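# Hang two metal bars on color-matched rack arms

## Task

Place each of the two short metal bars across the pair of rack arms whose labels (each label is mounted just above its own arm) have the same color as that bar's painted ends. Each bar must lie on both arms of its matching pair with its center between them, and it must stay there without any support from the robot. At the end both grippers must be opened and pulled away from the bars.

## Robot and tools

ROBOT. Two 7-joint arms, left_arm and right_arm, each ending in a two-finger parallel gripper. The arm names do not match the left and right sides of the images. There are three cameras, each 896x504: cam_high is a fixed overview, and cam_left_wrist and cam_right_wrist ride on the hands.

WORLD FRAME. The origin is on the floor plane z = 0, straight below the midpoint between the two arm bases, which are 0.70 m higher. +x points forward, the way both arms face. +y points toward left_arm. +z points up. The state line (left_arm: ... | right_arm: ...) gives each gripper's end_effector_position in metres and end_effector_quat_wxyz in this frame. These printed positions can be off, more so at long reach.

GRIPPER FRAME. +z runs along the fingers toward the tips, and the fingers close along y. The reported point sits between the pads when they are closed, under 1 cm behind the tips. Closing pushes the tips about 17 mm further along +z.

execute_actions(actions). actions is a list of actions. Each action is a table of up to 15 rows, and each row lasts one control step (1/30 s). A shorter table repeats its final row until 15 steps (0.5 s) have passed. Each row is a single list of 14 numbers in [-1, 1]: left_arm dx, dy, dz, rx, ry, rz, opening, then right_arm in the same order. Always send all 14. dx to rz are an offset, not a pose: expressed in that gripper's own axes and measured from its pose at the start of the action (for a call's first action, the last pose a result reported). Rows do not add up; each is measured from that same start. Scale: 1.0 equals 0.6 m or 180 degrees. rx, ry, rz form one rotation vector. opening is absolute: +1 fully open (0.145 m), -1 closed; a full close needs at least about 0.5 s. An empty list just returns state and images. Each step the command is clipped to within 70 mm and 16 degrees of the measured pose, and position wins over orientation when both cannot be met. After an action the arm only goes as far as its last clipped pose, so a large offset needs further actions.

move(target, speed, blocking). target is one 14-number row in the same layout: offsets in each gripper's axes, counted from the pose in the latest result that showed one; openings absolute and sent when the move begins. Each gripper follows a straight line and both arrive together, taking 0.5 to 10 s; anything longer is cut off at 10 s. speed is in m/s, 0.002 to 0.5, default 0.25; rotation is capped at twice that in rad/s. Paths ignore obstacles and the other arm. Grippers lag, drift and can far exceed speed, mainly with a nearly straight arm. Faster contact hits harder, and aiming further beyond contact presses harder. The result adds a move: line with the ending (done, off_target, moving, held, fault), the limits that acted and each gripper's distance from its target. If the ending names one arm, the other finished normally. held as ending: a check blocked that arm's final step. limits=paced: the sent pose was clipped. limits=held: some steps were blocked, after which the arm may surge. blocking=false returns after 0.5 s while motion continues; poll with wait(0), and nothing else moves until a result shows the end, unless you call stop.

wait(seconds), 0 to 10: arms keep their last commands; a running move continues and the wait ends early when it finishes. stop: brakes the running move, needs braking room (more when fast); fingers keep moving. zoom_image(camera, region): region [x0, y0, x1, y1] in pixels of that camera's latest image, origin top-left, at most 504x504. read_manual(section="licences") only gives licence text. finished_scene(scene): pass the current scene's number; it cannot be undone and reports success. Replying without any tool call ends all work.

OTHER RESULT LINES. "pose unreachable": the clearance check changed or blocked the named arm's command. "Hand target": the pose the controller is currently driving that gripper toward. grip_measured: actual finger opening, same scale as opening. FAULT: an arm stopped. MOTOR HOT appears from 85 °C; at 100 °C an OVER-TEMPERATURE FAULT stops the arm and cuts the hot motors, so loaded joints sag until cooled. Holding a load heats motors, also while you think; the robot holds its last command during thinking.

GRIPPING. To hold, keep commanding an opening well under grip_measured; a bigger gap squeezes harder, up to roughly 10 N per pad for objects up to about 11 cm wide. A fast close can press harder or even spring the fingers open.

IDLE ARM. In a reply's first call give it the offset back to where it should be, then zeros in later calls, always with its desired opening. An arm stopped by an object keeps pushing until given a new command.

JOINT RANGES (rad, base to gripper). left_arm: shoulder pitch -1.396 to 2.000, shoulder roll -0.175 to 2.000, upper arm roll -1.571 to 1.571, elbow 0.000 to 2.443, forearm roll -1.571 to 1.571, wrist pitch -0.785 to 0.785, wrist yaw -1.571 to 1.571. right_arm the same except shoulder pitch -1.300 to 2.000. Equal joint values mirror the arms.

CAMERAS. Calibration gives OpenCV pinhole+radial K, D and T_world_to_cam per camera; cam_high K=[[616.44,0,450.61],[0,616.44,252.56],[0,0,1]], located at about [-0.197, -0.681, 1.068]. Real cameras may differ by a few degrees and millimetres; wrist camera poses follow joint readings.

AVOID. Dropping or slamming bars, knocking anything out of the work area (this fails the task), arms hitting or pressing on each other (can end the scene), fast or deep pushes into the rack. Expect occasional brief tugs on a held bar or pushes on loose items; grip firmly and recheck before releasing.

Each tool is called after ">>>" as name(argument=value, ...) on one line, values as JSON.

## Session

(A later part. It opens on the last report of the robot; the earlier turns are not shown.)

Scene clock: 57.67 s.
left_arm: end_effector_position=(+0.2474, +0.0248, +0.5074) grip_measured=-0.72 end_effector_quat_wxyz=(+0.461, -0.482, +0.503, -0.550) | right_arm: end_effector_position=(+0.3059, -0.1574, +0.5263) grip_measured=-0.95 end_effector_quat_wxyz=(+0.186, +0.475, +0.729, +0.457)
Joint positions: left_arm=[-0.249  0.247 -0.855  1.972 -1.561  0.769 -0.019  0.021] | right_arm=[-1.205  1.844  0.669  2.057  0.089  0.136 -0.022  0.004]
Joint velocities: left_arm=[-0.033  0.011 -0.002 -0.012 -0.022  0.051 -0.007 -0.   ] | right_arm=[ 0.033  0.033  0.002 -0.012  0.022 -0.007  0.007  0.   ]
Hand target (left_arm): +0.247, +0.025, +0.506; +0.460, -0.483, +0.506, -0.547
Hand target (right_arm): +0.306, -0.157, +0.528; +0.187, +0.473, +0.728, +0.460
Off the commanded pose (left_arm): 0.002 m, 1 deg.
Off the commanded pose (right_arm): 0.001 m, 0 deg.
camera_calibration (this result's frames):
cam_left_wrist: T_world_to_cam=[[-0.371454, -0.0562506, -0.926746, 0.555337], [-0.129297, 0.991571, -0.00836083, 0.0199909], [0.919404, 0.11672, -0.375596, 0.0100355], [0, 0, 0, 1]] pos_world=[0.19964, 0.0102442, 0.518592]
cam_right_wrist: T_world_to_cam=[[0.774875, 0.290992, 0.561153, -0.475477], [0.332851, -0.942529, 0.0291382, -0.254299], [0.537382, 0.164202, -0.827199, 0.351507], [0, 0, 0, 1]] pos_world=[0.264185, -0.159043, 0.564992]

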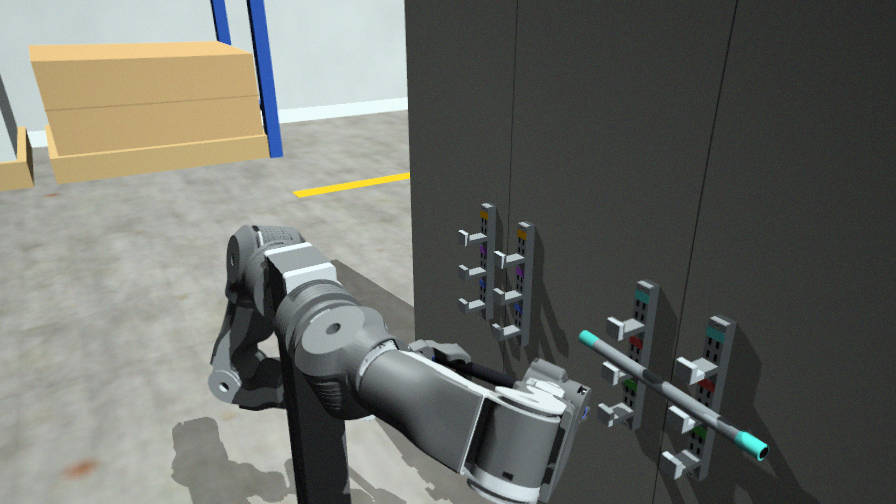

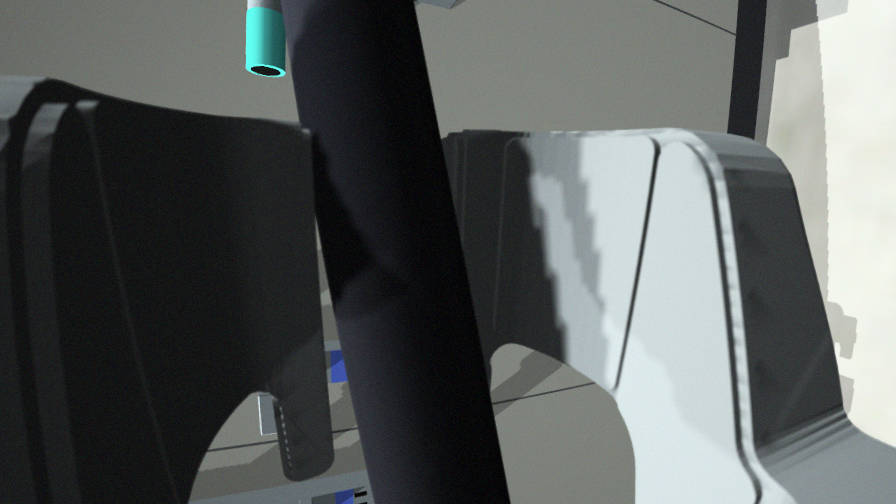

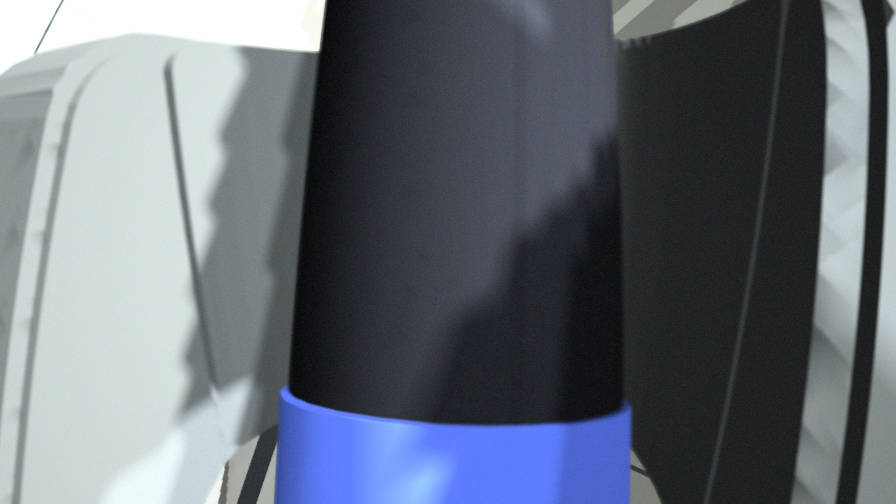

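>>> execute_actions(actions=[[[0,0,0,0,0,0,-0.9,0,0,0,0,0,0,-1],[0,0,0,0,0,0,-0.8,0,0,0,0,0,0,-1],[0,0,0,0,0,0,-0.7,0,0,0,0,0,0,-1],[0,0,0,0,0,0,-0.6,0,0,0,0,0,0,-1],[0,0,0,0,0,0,-0.5,0,0,0,0,0,0,-1]],[[0.02,0,0.005,0,0,0,-0.5,0,0,0,0,0,0,-1],[0.04,0,0.01,0,0,0,-0.5,0,0,0,0,0,0,-1],[0.06,0,0.015,0,0,0,-0.5,0,0,0,0,0,0,-1],[0.08,0,0.02,0,0,0,-0.5,0,0,0,0,0,0,-1],[0.095,0,0.024,0,0,0,-0.5,0,0,0,0,0,0,-1]],[[0,0,0,0,0,0,-0.5,0,0,0,0,0,0,-1]]])

Scene clock: 60.40 s.
left_arm: end_effector_position=(+0.2594, -0.0301, +0.5127) grip_measured=-0.50 end_effector_quat_wxyz=(-0.442, +0.471, -0.492, +0.584) | right_arm: end_effector_position=(+0.3059, -0.1579, +0.5257) grip_measured=-1.00 end_effector_quat_wxyz=(+0.188, +0.474, +0.730, +0.455)
Joint positions: left_arm=[-0.122  0.072 -0.955  1.797 -1.563  0.787 -0.051  0.038] | right_arm=[-1.206  1.844  0.669  2.057  0.086  0.139 -0.019  0.   ]
Joint velocities: left_arm=[-0.011 -0.011 -0.002 -0.002  0.037 -0.007  0.066 -0.   ] | right_arm=[-0.033 -0.033  0.002 -0.012 -0.037 -0.081 -0.007 -0.   ]
Hand target (left_arm): +0.259, -0.030, +0.512; -0.441, +0.472, -0.493, +0.584
Hand target (right_arm): +0.306, -0.158, +0.526; +0.187, +0.475, +0.730, +0.455
Off the commanded pose (left_arm): 0.001 m, 0 deg.
Off the commanded pose (right_arm): 0.000 m, 0 deg.
camera_calibration (this result's frames):
cam_left_wrist: T_world_to_cam=[[-0.34224, -0.0894134, -0.935349, 0.557376], [-0.075961, 0.994837, -0.0673063, 0.0925085], [0.936537, 0.0480152, -0.347264, -0.0136251], [0, 0, 0, 1]] pos_world=[0.210544, -0.0415397, 0.522836]
cam_right_wrist: T_world_to_cam=[[0.77519, 0.293233, 0.559549, -0.473909], [0.332136, -0.942624, 0.0338493, -0.257111], [0.53737, 0.159607, -0.828106, 0.350867], [0, 0, 0, 1]] pos_world=[0.26422, -0.159393, 0.564433]

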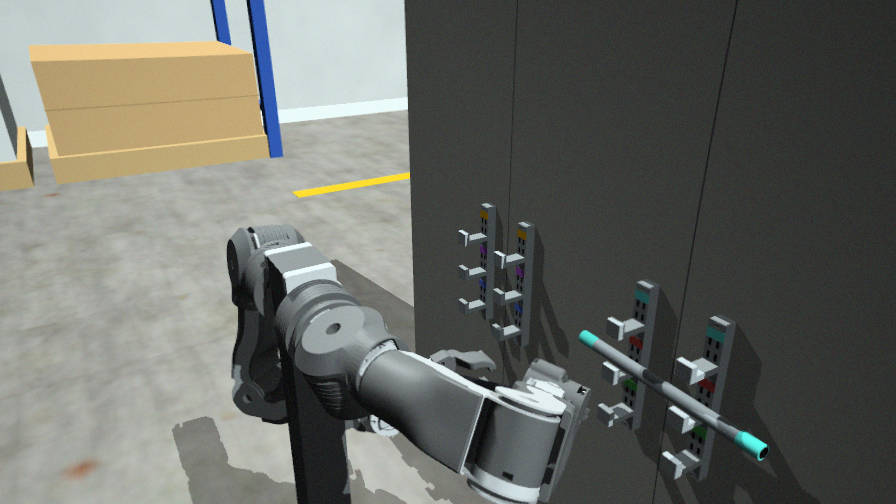

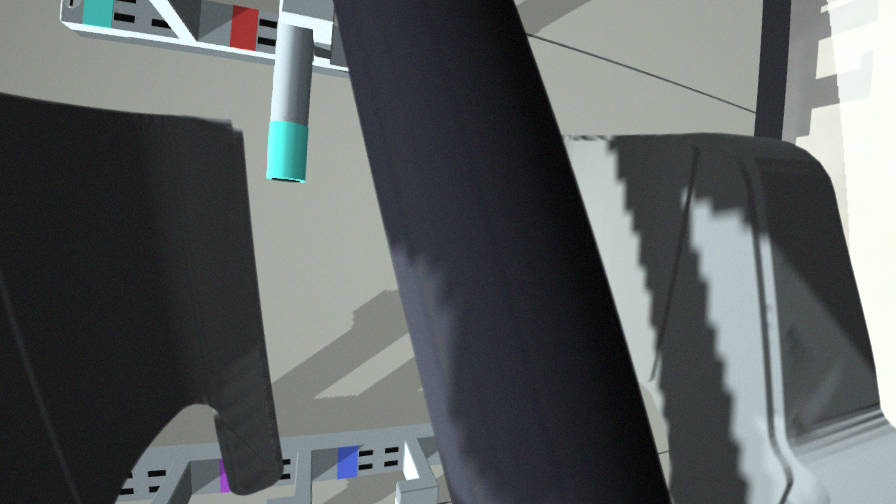

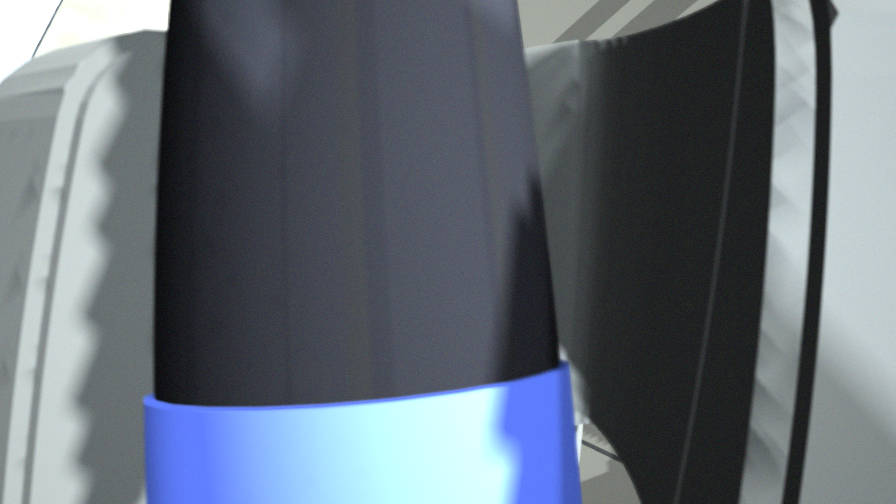

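>>> execute_actions(actions=[[[0,0,-0.01,0,0,0,-0.5,0,0,0,0,0,0,-1],[0,0,-0.02,0,0,0,-0.5,0,0,0,0,0,0,-1],[0,0,-0.03,0,0,0,-0.5,0,0,0,0,0,0,-1],[0,0,-0.038,0,0,0,-0.5,0,0,0,0,0,0,-1]],[[0,0,0,0,0,0,-0.5,0,0,0,0,0,0,-1]]])

Scene clock: 61.73 s.
left_arm: end_effector_position=(+0.2393, -0.0209, +0.5064) grip_measured=-0.50 end_effector_quat_wxyz=(-0.442, +0.467, -0.495, +0.584) | right_arm: end_effector_position=(+0.3060, -0.1579, +0.5258) grip_measured=-1.00 end_effector_quat_wxyz=(+0.188, +0.474, +0.730, +0.455)
Joint positions: left_arm=[-0.208  0.128 -0.964  1.841 -1.564  0.788 -0.116  0.038] | right_arm=[-1.206  1.844  0.669  2.057  0.084  0.139 -0.019  0.   ]
Joint velocities: left_arm=[-0.011 -0.033  0.002 -0.017  0.007 -0.037  0.051  0.   ] | right_arm=[-0.011 -0.033 -0.022 -0.012  0.022 -0.037 -0.007  0.   ]
Hand target (left_arm): +0.239, -0.021, +0.507; -0.442, +0.468, -0.494, +0.584
Hand target (right_arm): +0.306, -0.158, +0.526; +0.188, +0.474, +0.730, +0.455
Off the commanded pose (left_arm): 0.001 m, 0 deg.
Off the commanded pose (right_arm): 0.000 m, 0 deg.
joint sent to its limit (left arm) — the command would take joint 5 (forearm roll) past its lower limit and joint 6 (wrist pitch) past its upper limit, so those joints were sent only as far as their limits.
camera_calibration (this result's frames):
cam_left_wrist: T_world_to_cam=[[-0.340319, -0.0804048, -0.936866, 0.545919], [-0.0703471, 0.995722, -0.0599023, 0.0763649], [0.937675, 0.0455199, -0.344519, 0.00088632], [0, 0, 0, 1]] pos_world=[0.190327, -0.0321841, 0.516332]
cam_right_wrist: T_world_to_cam=[[0.774084, 0.294926, 0.56019, -0.47369], [0.333177, -0.94219, 0.0356474, -0.258303], [0.538319, 0.159049, -0.827597, 0.350244], [0, 0, 0, 1]] pos_world=[0.264194, -0.159373, 0.564425]

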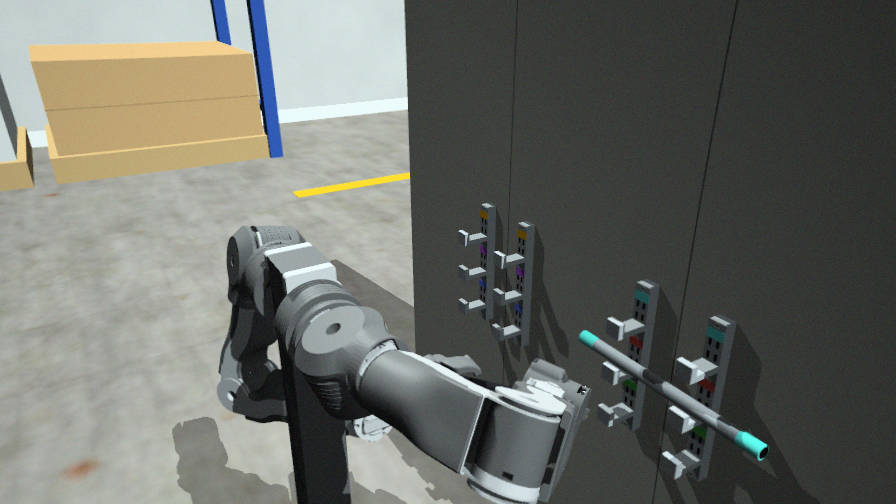

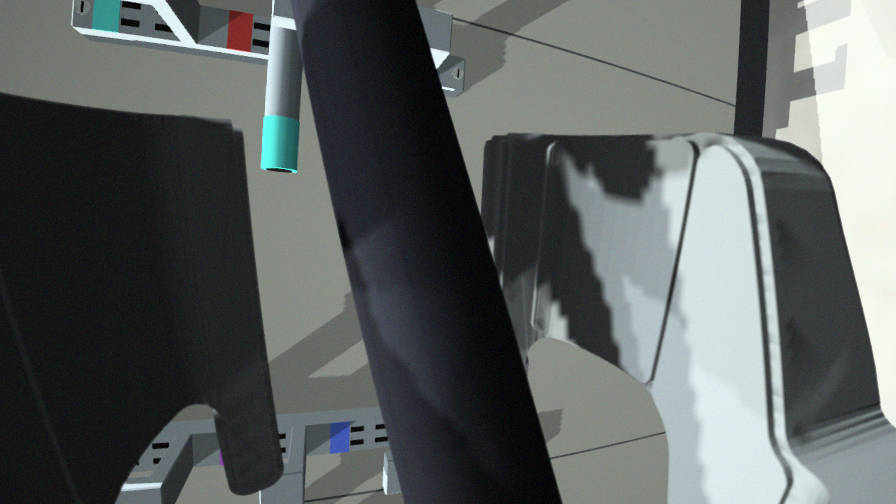

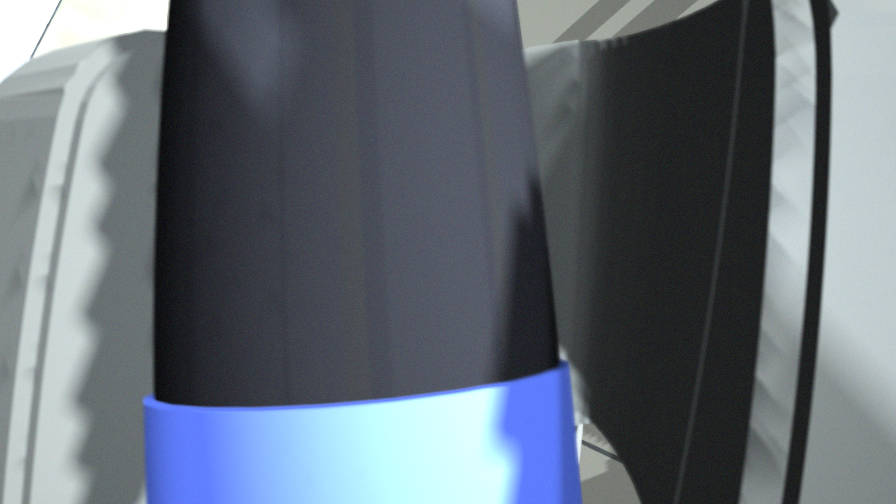

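>>> execute_actions(actions=[[[0,0,0,0,0,0,-0.56,0,0,0,0,0,0,-1],[0,0,0,0,0,0,-0.62,0,0,0,0,0,0,-1],[0,0,0,0,0,0,-0.68,0,0,0,0,0,0,-0.97],[0,0,0,0,0,0,-0.74,0,0,0,0,0,0,-0.94],[0,0,0,0,0,0,-0.8,0,0,0,0,0,0,-0.9],[0,0,0,0,0,0,-0.86,0,0,0,0,0,0,-0.9],[0,0,0,0,0,0,-0.92,0,0,0,0,0,0,-0.9]],[[0,0,0,0,0,0,-1,0,0,0,0,0,0,-0.8],[0,0,0,0,0,0,-1,0,0,0,0,0,0,-0.7],[0,0,0,0,0,0,-1,0,0,0,0,0,0,-0.6],[0,0,0,0,0,0,-1,0,0,0,0,0,0,-0.5],[0,0,0,0,0,0,-1,0,0,0,0,0,0,-0.4],[0,0,0,0,0,0,-1,0,0,0,0,0,0,-0.3],[0,0,0,0,0,0,-1,0,0,0,0,0,0,-0.2],[0,0,0,0,0,0,-1,0,0,0,0,0,0,-0.1],[0,0,0,0,0,0,-1,0,0,0,0,0,0,0.1]],[[0,0,0,0,0,0,-1,0,0,0,0,0,0,0.3]]])

Scene clock: 64.07 s.
left_arm: end_effector_position=(+0.2393, -0.0209, +0.5055) grip_measured=-0.73 end_effector_quat_wxyz=(-0.440, +0.469, -0.496, +0.583) | right_arm: end_effector_position=(+0.3060, -0.1579, +0.5258) grip_measured=+0.30 end_effector_quat_wxyz=(+0.188, +0.473, +0.730, +0.455)
Joint positions: left_arm=[-0.208  0.128 -0.964  1.841 -1.559  0.788 -0.114  0.02 ] | right_arm=[-1.206  1.844  0.669  2.057  0.083  0.139 -0.019  0.098]
Joint velocities: left_arm=[-0.011 -0.011 -0.007  0.002 -0.007 -0.095  0.022 -0.   ] | right_arm=[ 0.011  0.033  0.007  0.002 -0.022  0.007 -0.022 -0.   ]
Hand target (left_arm): +0.239, -0.021, +0.506; -0.441, +0.469, -0.496, +0.583
Hand target (right_arm): +0.306, -0.158, +0.526; +0.188, +0.473, +0.730, +0.455
Off the commanded pose (left_arm): 0.000 m, 0 deg.
Off the commanded pose (right_arm): 0.000 m, 0 deg.
joint sent to its limit (left arm) — the command would take joint 6 (wrist pitch) past its upper limit, so that joint was sent only as far as its limit.
camera_calibration (this result's frames):
cam_left_wrist: T_world_to_cam=[[-0.345499, -0.0825724, -0.934779, 0.545252], [-0.0702309, 0.995603, -0.0619875, 0.0773141], [0.935787, 0.0442337, -0.349779, 0.0036301], [0, 0, 0, 1]] pos_world=[0.190417, -0.0321119, 0.515752]
cam_right_wrist: T_world_to_cam=[[0.773714, 0.29549, 0.560403, -0.473617], [0.333524, -0.942045, 0.0362469, -0.2587], [0.538635, 0.158863, -0.827426, 0.350036], [0, 0, 0, 1]] pos_world=[0.264185, -0.159366, 0.564422]

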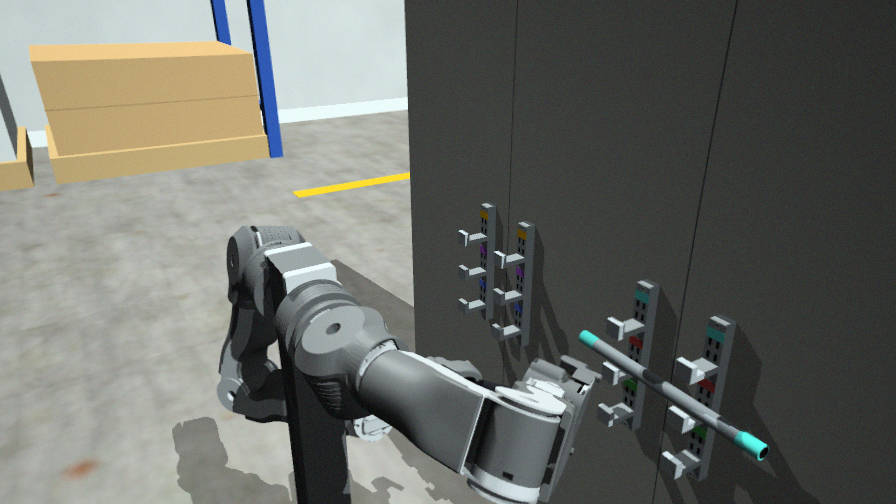

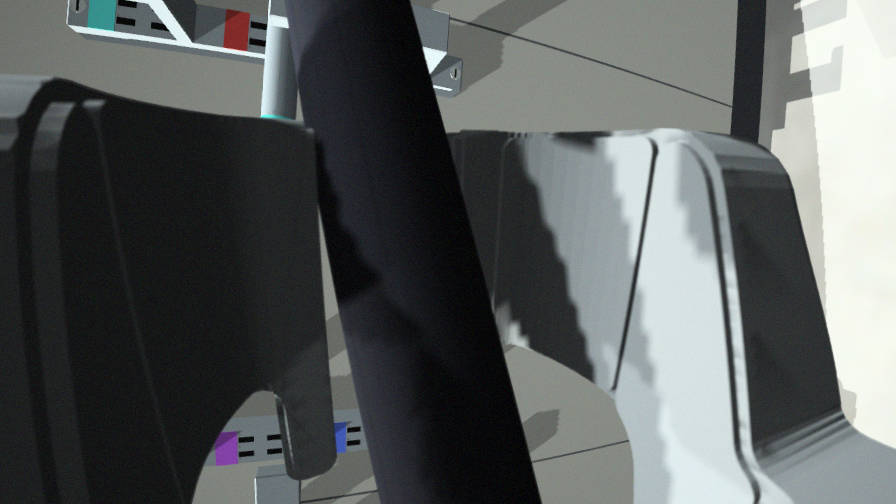

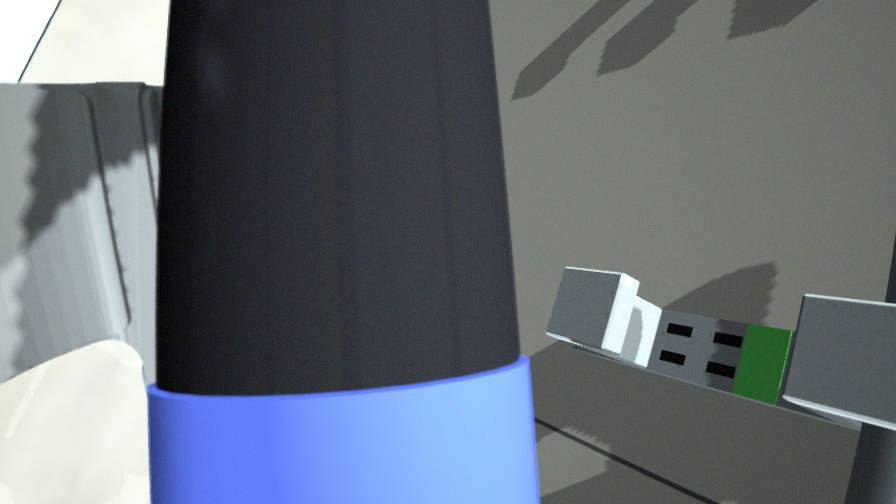

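>>> move(target=[0,0,0,0,0,0,-1,-0.17,-0.03,-0.095,0,0,0,0.3], speed=0.1)

Scene clock: 66.73 s.
left_arm: end_effector_position=(+0.2393, -0.0208, +0.5053) grip_measured=-0.73 end_effector_quat_wxyz=(-0.440, +0.470, -0.496, +0.583) | right_arm: end_effector_position=(+0.3076, -0.2761, +0.5251) grip_measured=+0.30 end_effector_quat_wxyz=(+0.190, +0.474, +0.728, +0.457)
Joint positions: left_arm=[-0.208  0.128 -0.964  1.841 -1.557  0.788 -0.114  0.02 ] | right_arm=[-1.083  1.538  0.669  1.681 -0.079 -0.435  0.162  0.098]
Joint velocities: left_arm=[ 0.055  0.011  0.017 -0.007 -0.022 -0.037  0.022 -0.   ] | right_arm=[ 0.033 -0.055  0.002 -0.012 -0.037  0.037  0.051 -0.   ]
Hand target (left_arm): +0.239, -0.021, +0.505; -0.440, +0.469, -0.496, +0.583
Hand target (right_arm): +0.308, -0.276, +0.527; +0.191, +0.471, +0.730, +0.457
Off the commanded pose (left_arm): 0.000 m, 0 deg.
Off the commanded pose (right_arm): 0.002 m, 0 deg.
joint sent to its limit (left arm) — the command would take joint 6 (wrist pitch) past its upper limit, so that joint was sent only as far as its limit.
move: done
camera_calibration (this result's frames):
cam_left_wrist: T_world_to_cam=[[-0.34668, -0.0829866, -0.934305, 0.545061], [-0.0701597, 0.995582, -0.0623962, 0.0774369], [0.935356, 0.043919, -0.350971, 0.00424314], [0, 0, 0, 1]] pos_world=[0.190426, -0.0320484, 0.515575]
cam_right_wrist: T_world_to_cam=[[0.772062, 0.290157, 0.565446, -0.443159], [0.329163, -0.943632, 0.0347817, -0.368879], [0.543665, 0.159271, -0.824051, 0.364139], [0, 0, 0, 1]] pos_world=[0.265597, -0.277497, 0.563482]

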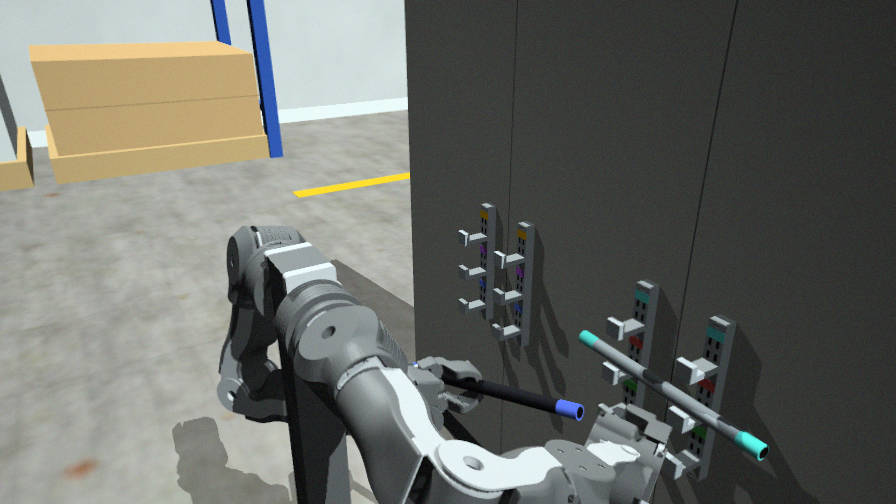

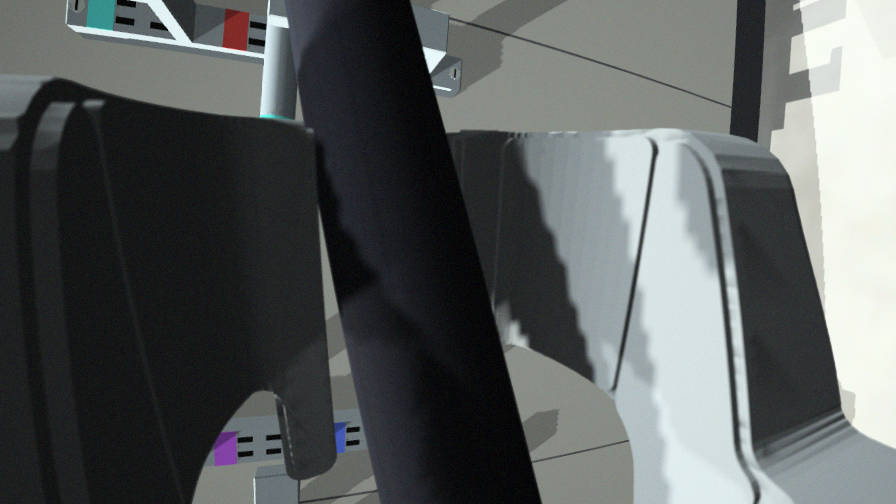

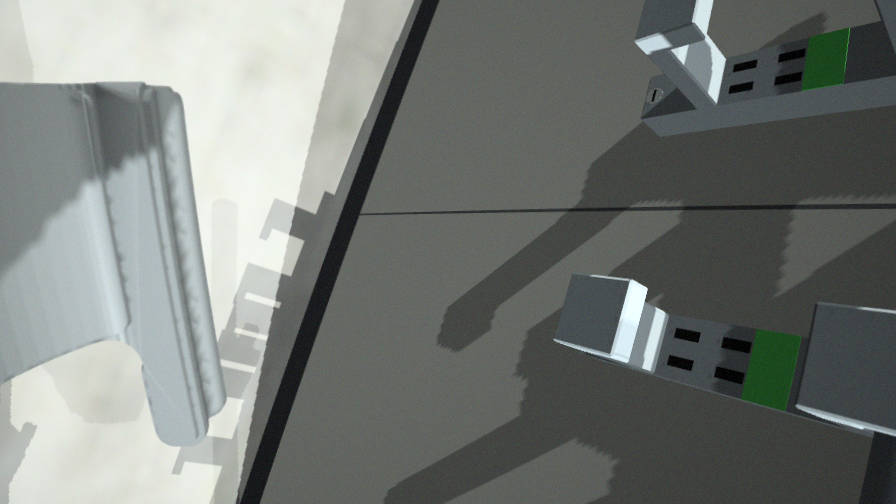

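>>> move(target=[-0.353,-0.068,0.077,0,-0.053,0.036,-1,0,0,0,0,0,0,0.3], speed=0.15)

Scene clock: 69.50 s.
left_arm: end_effector_position=(+0.3178, +0.1844, +0.5227) grip_measured=-0.73 end_effector_quat_wxyz=(+0.509, -0.493, +0.487, -0.511) | right_arm: end_effector_position=(+0.3076, -0.2761, +0.5251) grip_measured=+0.30 end_effector_quat_wxyz=(+0.190, +0.474, +0.728, +0.457)
Joint positions: left_arm=[-0.201  0.64  -0.332  1.974 -1.029  0.499 -0.091  0.02 ] | right_arm=[-1.083  1.538  0.669  1.681 -0.079 -0.435  0.162  0.098]
Joint velocities: left_arm=[ 0.033 -0.033  0.017 -0.002 -0.007 -0.022 -0.125 -0.   ] | right_arm=[ 0.033  0.011  0.022  0.012 -0.037 -0.081 -0.051 -0.   ]
Hand target (left_arm): +0.318, +0.184, +0.525; +0.511, -0.490, +0.484, -0.515
Hand target (right_arm): +0.308, -0.276, +0.525; +0.190, +0.474, +0.728, +0.457
Off the commanded pose (left_arm): 0.003 m, 1 deg.
Off the commanded pose (right_arm): 0.000 m, 0 deg.
move: done
camera_calibration (this result's frames):
cam_left_wrist: T_world_to_cam=[[-0.352967, -0.0463108, -0.934489, 0.600902], [-0.243715, 0.968846, 0.0440403, -0.115839], [0.903337, 0.243294, -0.353257, -0.0974548], [0, 0, 0, 1]] pos_world=[0.271901, 0.163769, 0.532211]
cam_right_wrist: T_world_to_cam=[[0.772062, 0.290157, 0.565446, -0.443159], [0.329163, -0.943632, 0.0347817, -0.368879], [0.543665, 0.159271, -0.824051, 0.364139], [0, 0, 0, 1]] pos_world=[0.265597, -0.277497, 0.563482]

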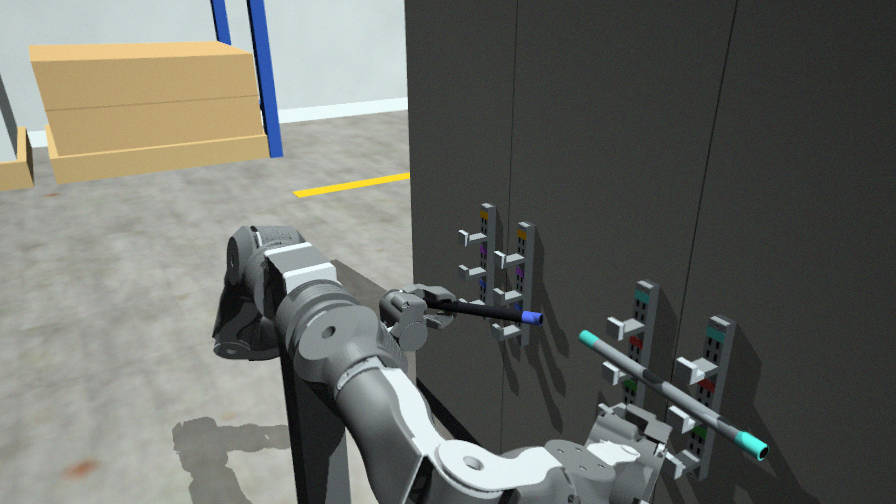

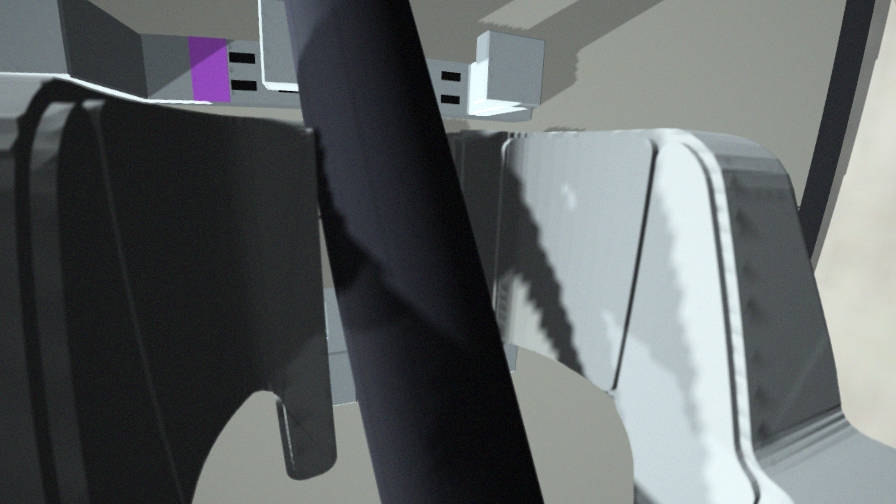

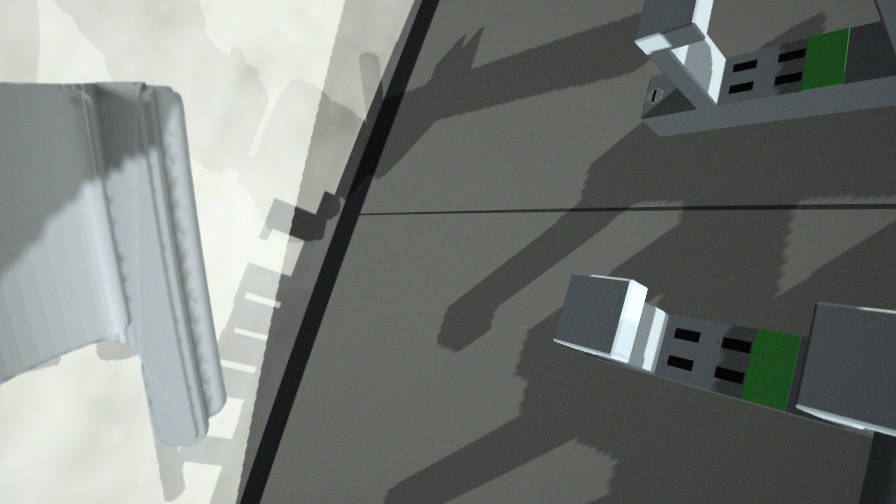

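>>> move(target=[-0.025,0.04,0.0,0,0.1,0.028,-1,0,0,0,0,0,0,0.3], speed=0.1)

>>> zoom_image(camera="cam_high", region=[360,190,600,370])

Scene clock: 74.67 s.
left_arm: end_effector_position=(+0.3173, +0.1990, +0.4938) grip_measured=-0.73 end_effector_quat_wxyz=(+0.445, -0.390, +0.587, -0.553) | right_arm: end_effector_position=(+0.3076, -0.2761, +0.5251) grip_measured=+0.30 end_effector_quat_wxyz=(+0.190, +0.474, +0.728, +0.457)
Joint positions: left_arm=[-0.227  0.846 -0.29   1.764 -0.919  0.071 -0.298  0.02 ] | right_arm=[-1.083  1.538  0.669  1.681 -0.079 -0.435  0.162  0.098]
Joint velocities: left_arm=[ 0.011 -0.011 -0.027 -0.002 -0.007 -0.007  0.007 -0.   ] | right_arm=[-0.033  0.033 -0.007 -0.002 -0.022 -0.007  0.022 -0.   ]
Hand target (left_arm): +0.318, +0.200, +0.498; +0.449, -0.386, +0.582, -0.557
Hand target (right_arm): +0.308, -0.276, +0.525; +0.190, +0.474, +0.728, +0.457
Off the commanded pose (left_arm): 0.005 m, 1 deg.
Off the commanded pose (right_arm): 0.000 m, 0 deg.
move: off_target (left_arm)
camera_calibration (this result's frames):
cam_left_wrist: T_world_to_cam=[[-0.352272, 0.160576, -0.92202, 0.52691], [0.0622854, 0.987009, 0.148097, -0.280897], [0.933823, -0.00525787, -0.357697, -0.0687795], [0, 0, 0, 1]] pos_world=[0.267339, 0.192277, 0.502819]
cam_right_wrist: T_world_to_cam=[[0.772062, 0.290157, 0.565446, -0.443159], [0.329163, -0.943632, 0.0347817, -0.368879], [0.543665, 0.159271, -0.824051, 0.364139], [0, 0, 0, 1]] pos_world=[0.265597, -0.277497, 0.563482]

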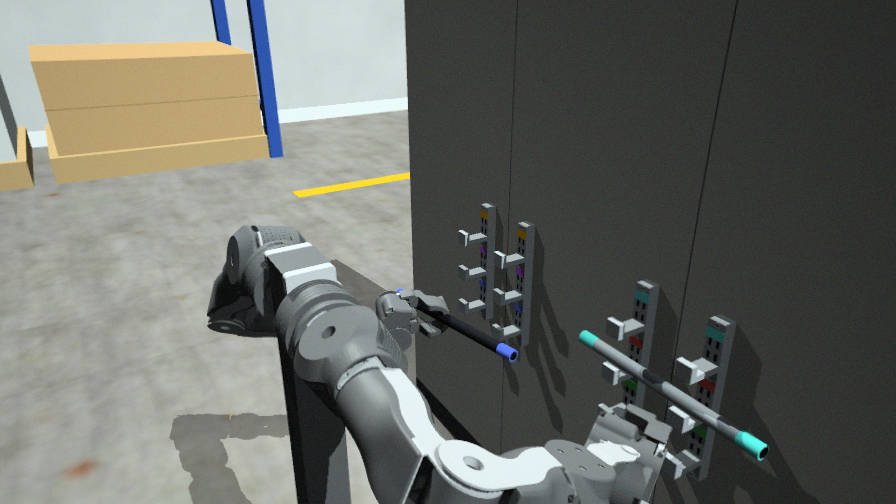

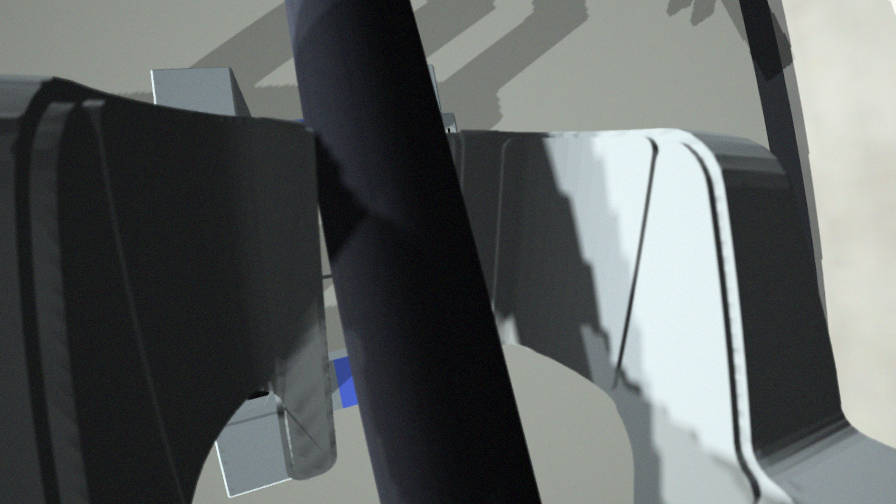

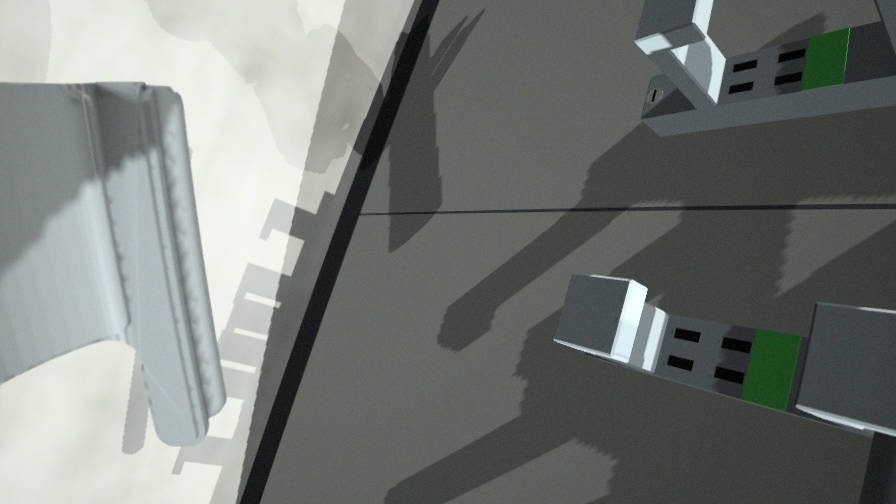

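Region (360, 190, 600, 370) of cam_high's 896x504 image, scaled by 2.100, with more detail than that image has; it fills the top 378 rows of this view, and the rest is white.

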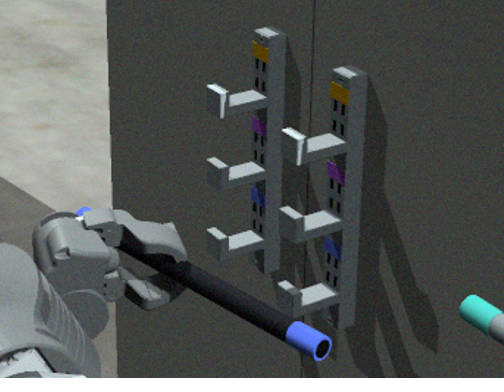

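>>> move(target=[0.005,0,0.075,0,0.028,0,-1,0,0,0,0,0,0,0.3], speed=0.1)

Scene clock: 76.83 s.
left_arm: end_effector_position=(+0.3597, +0.1834, +0.4954) grip_measured=-0.73 end_effector_quat_wxyz=(+0.421, -0.364, +0.606, -0.568) | right_arm: end_effector_position=(+0.3076, -0.2761, +0.5251) grip_measured=+0.30 end_effector_quat_wxyz=(+0.190, +0.474, +0.728, +0.457)
Joint positions: left_arm=[ 0.054  0.793 -0.423  1.595 -0.921 -0.049 -0.234  0.02 ] | right_arm=[-1.083  1.538  0.669  1.681 -0.079 -0.435  0.162  0.098]
Joint velocities: left_arm=[-0.077 -0.033  0.007 -0.007 -0.007  0.007 -0.037 -0.   ] | right_arm=[-0.077  0.077  0.002 -0.002 -0.037  0.037 -0.037 -0.   ]
Hand target (left_arm): +0.359, +0.183, +0.494; +0.419, -0.365, +0.607, -0.569
Hand target (right_arm): +0.308, -0.276, +0.525; +0.190, +0.474, +0.728, +0.457
Off the commanded pose (left_arm): 0.002 m, 0 deg.
Off the commanded pose (right_arm): 0.000 m, 0 deg.
move: done
camera_calibration (this result's frames):
cam_left_wrist: T_world_to_cam=[[-0.340248, 0.196807, -0.91951, 0.53356], [0.146668, 0.976992, 0.154838, -0.300259], [0.928827, -0.0821797, -0.361285, -0.0902851], [0, 0, 0, 1]] pos_world=[0.309441, 0.180923, 0.504487]
cam_right_wrist: T_world_to_cam=[[0.772062, 0.290157, 0.565446, -0.443159], [0.329163, -0.943632, 0.0347817, -0.368879], [0.543665, 0.159271, -0.824051, 0.364139], [0, 0, 0, 1]] pos_world=[0.265597, -0.277497, 0.563482]

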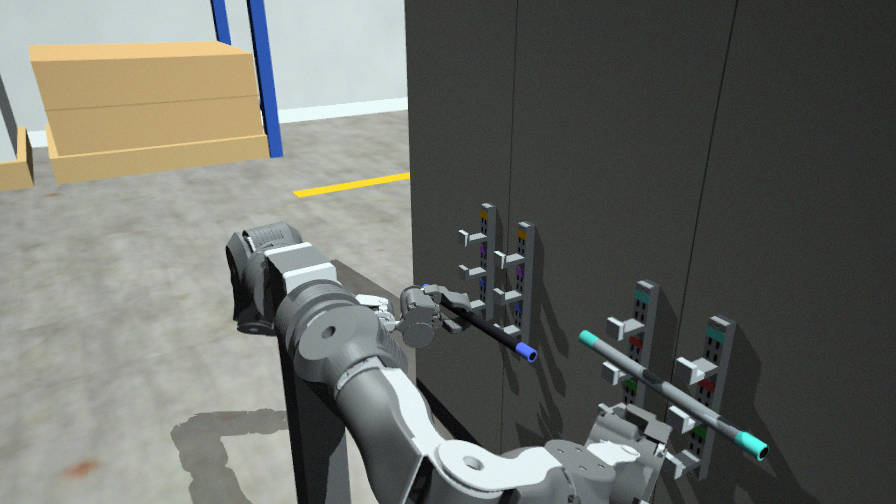

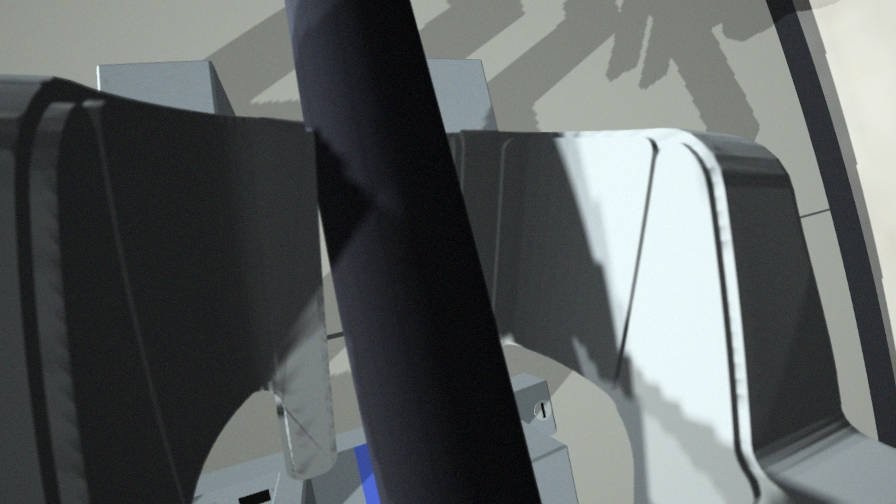

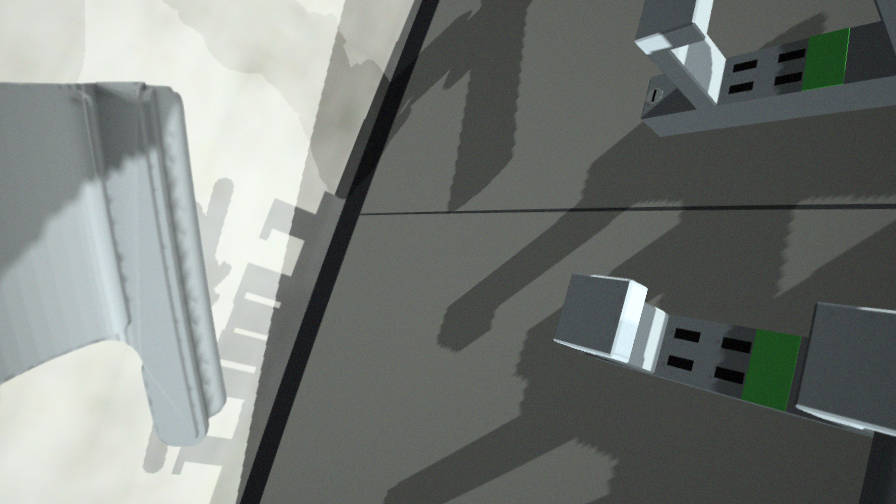

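>>> move(target=[-0.03,0,0.072,0,0,0,-1,0,0,0,0,0,0,0.3], speed=0.05)

>>> zoom_image(camera="cam_high", region=[400,220,600,370])

Scene clock: 79.27 s.
left_arm: end_effector_position=(+0.4066, +0.1848, +0.4979) grip_measured=-0.73 end_effector_quat_wxyz=(+0.423, -0.364, +0.606, -0.567) | right_arm: end_effector_position=(+0.3076, -0.2761, +0.5251) grip_measured=+0.30 end_effector_quat_wxyz=(+0.190, +0.474, +0.728, +0.457)
Joint positions: left_arm=[ 0.287  0.693 -0.483  1.375 -0.944 -0.135 -0.194  0.02 ] | right_arm=[-1.083  1.538  0.669  1.681 -0.079 -0.435  0.162  0.098]
Joint velocities: left_arm=[-0.011 -0.143 -0.007  0.012 -0.081 -0.007 -0.007  0.   ] | right_arm=[-0.055  0.011  0.012 -0.002  0.007 -0.066 -0.022 -0.   ]
Hand target (left_arm): +0.407, +0.184, +0.498; +0.422, -0.363, +0.606, -0.568
Hand target (right_arm): +0.308, -0.276, +0.525; +0.190, +0.474, +0.728, +0.457
Off the commanded pose (left_arm): 0.002 m, 0 deg.
Off the commanded pose (right_arm): 0.000 m, 0 deg.
move: done
camera_calibration (this result's frames):
cam_left_wrist: T_world_to_cam=[[-0.339267, 0.199674, -0.919254, 0.550484], [0.143206, 0.976785, 0.159318, -0.309645], [0.929726, -0.0775921, -0.359985, -0.134657], [0, 0, 0, 1]] pos_world=[0.356298, 0.182091, 0.506892]
cam_right_wrist: T_world_to_cam=[[0.772062, 0.290157, 0.565446, -0.443159], [0.329163, -0.943632, 0.0347817, -0.368879], [0.543665, 0.159271, -0.824051, 0.364139], [0, 0, 0, 1]] pos_world=[0.265597, -0.277497, 0.563482]

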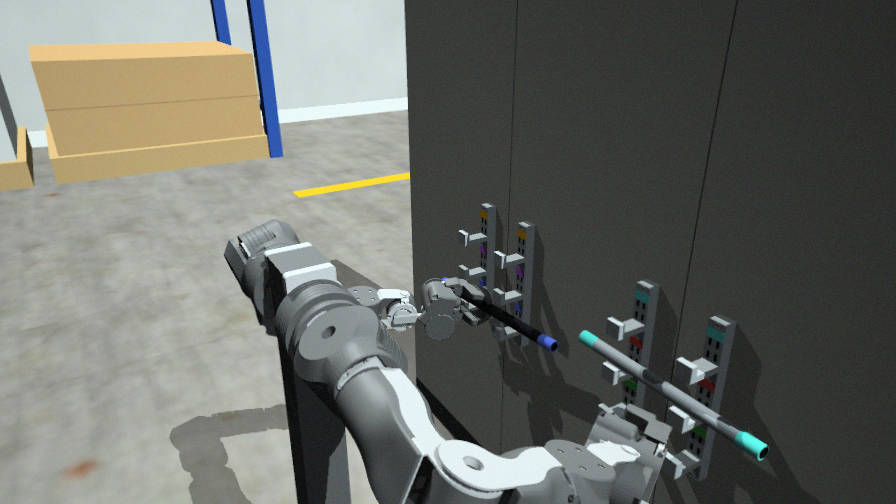

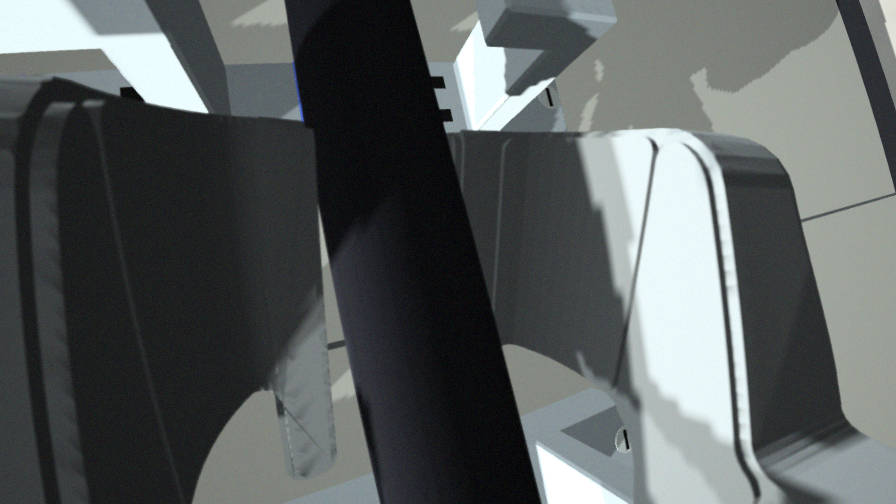

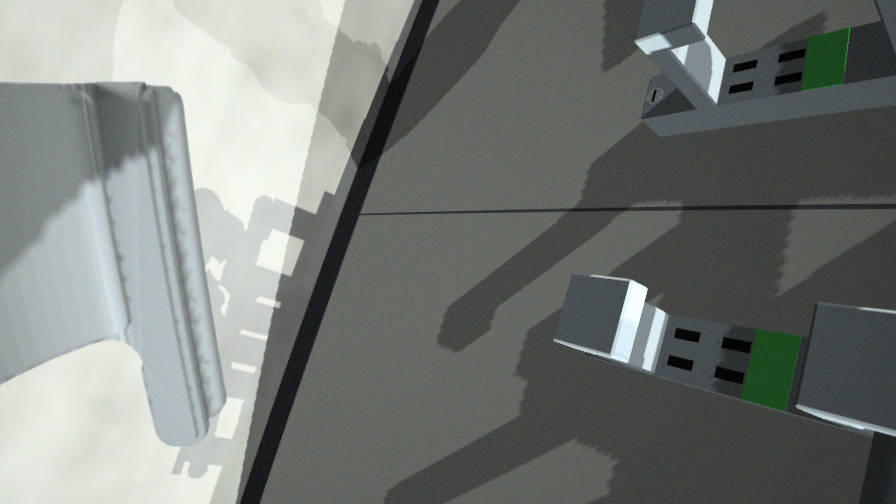

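Region (400, 220, 600, 370) of cam_high's 896x504 image, scaled by 2.520, with more detail than that image has; it fills the top 378 rows of this view, and the rest is white.

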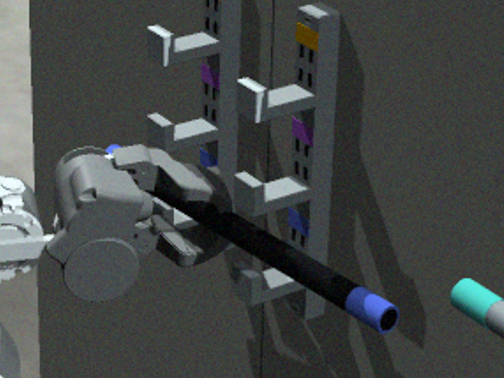

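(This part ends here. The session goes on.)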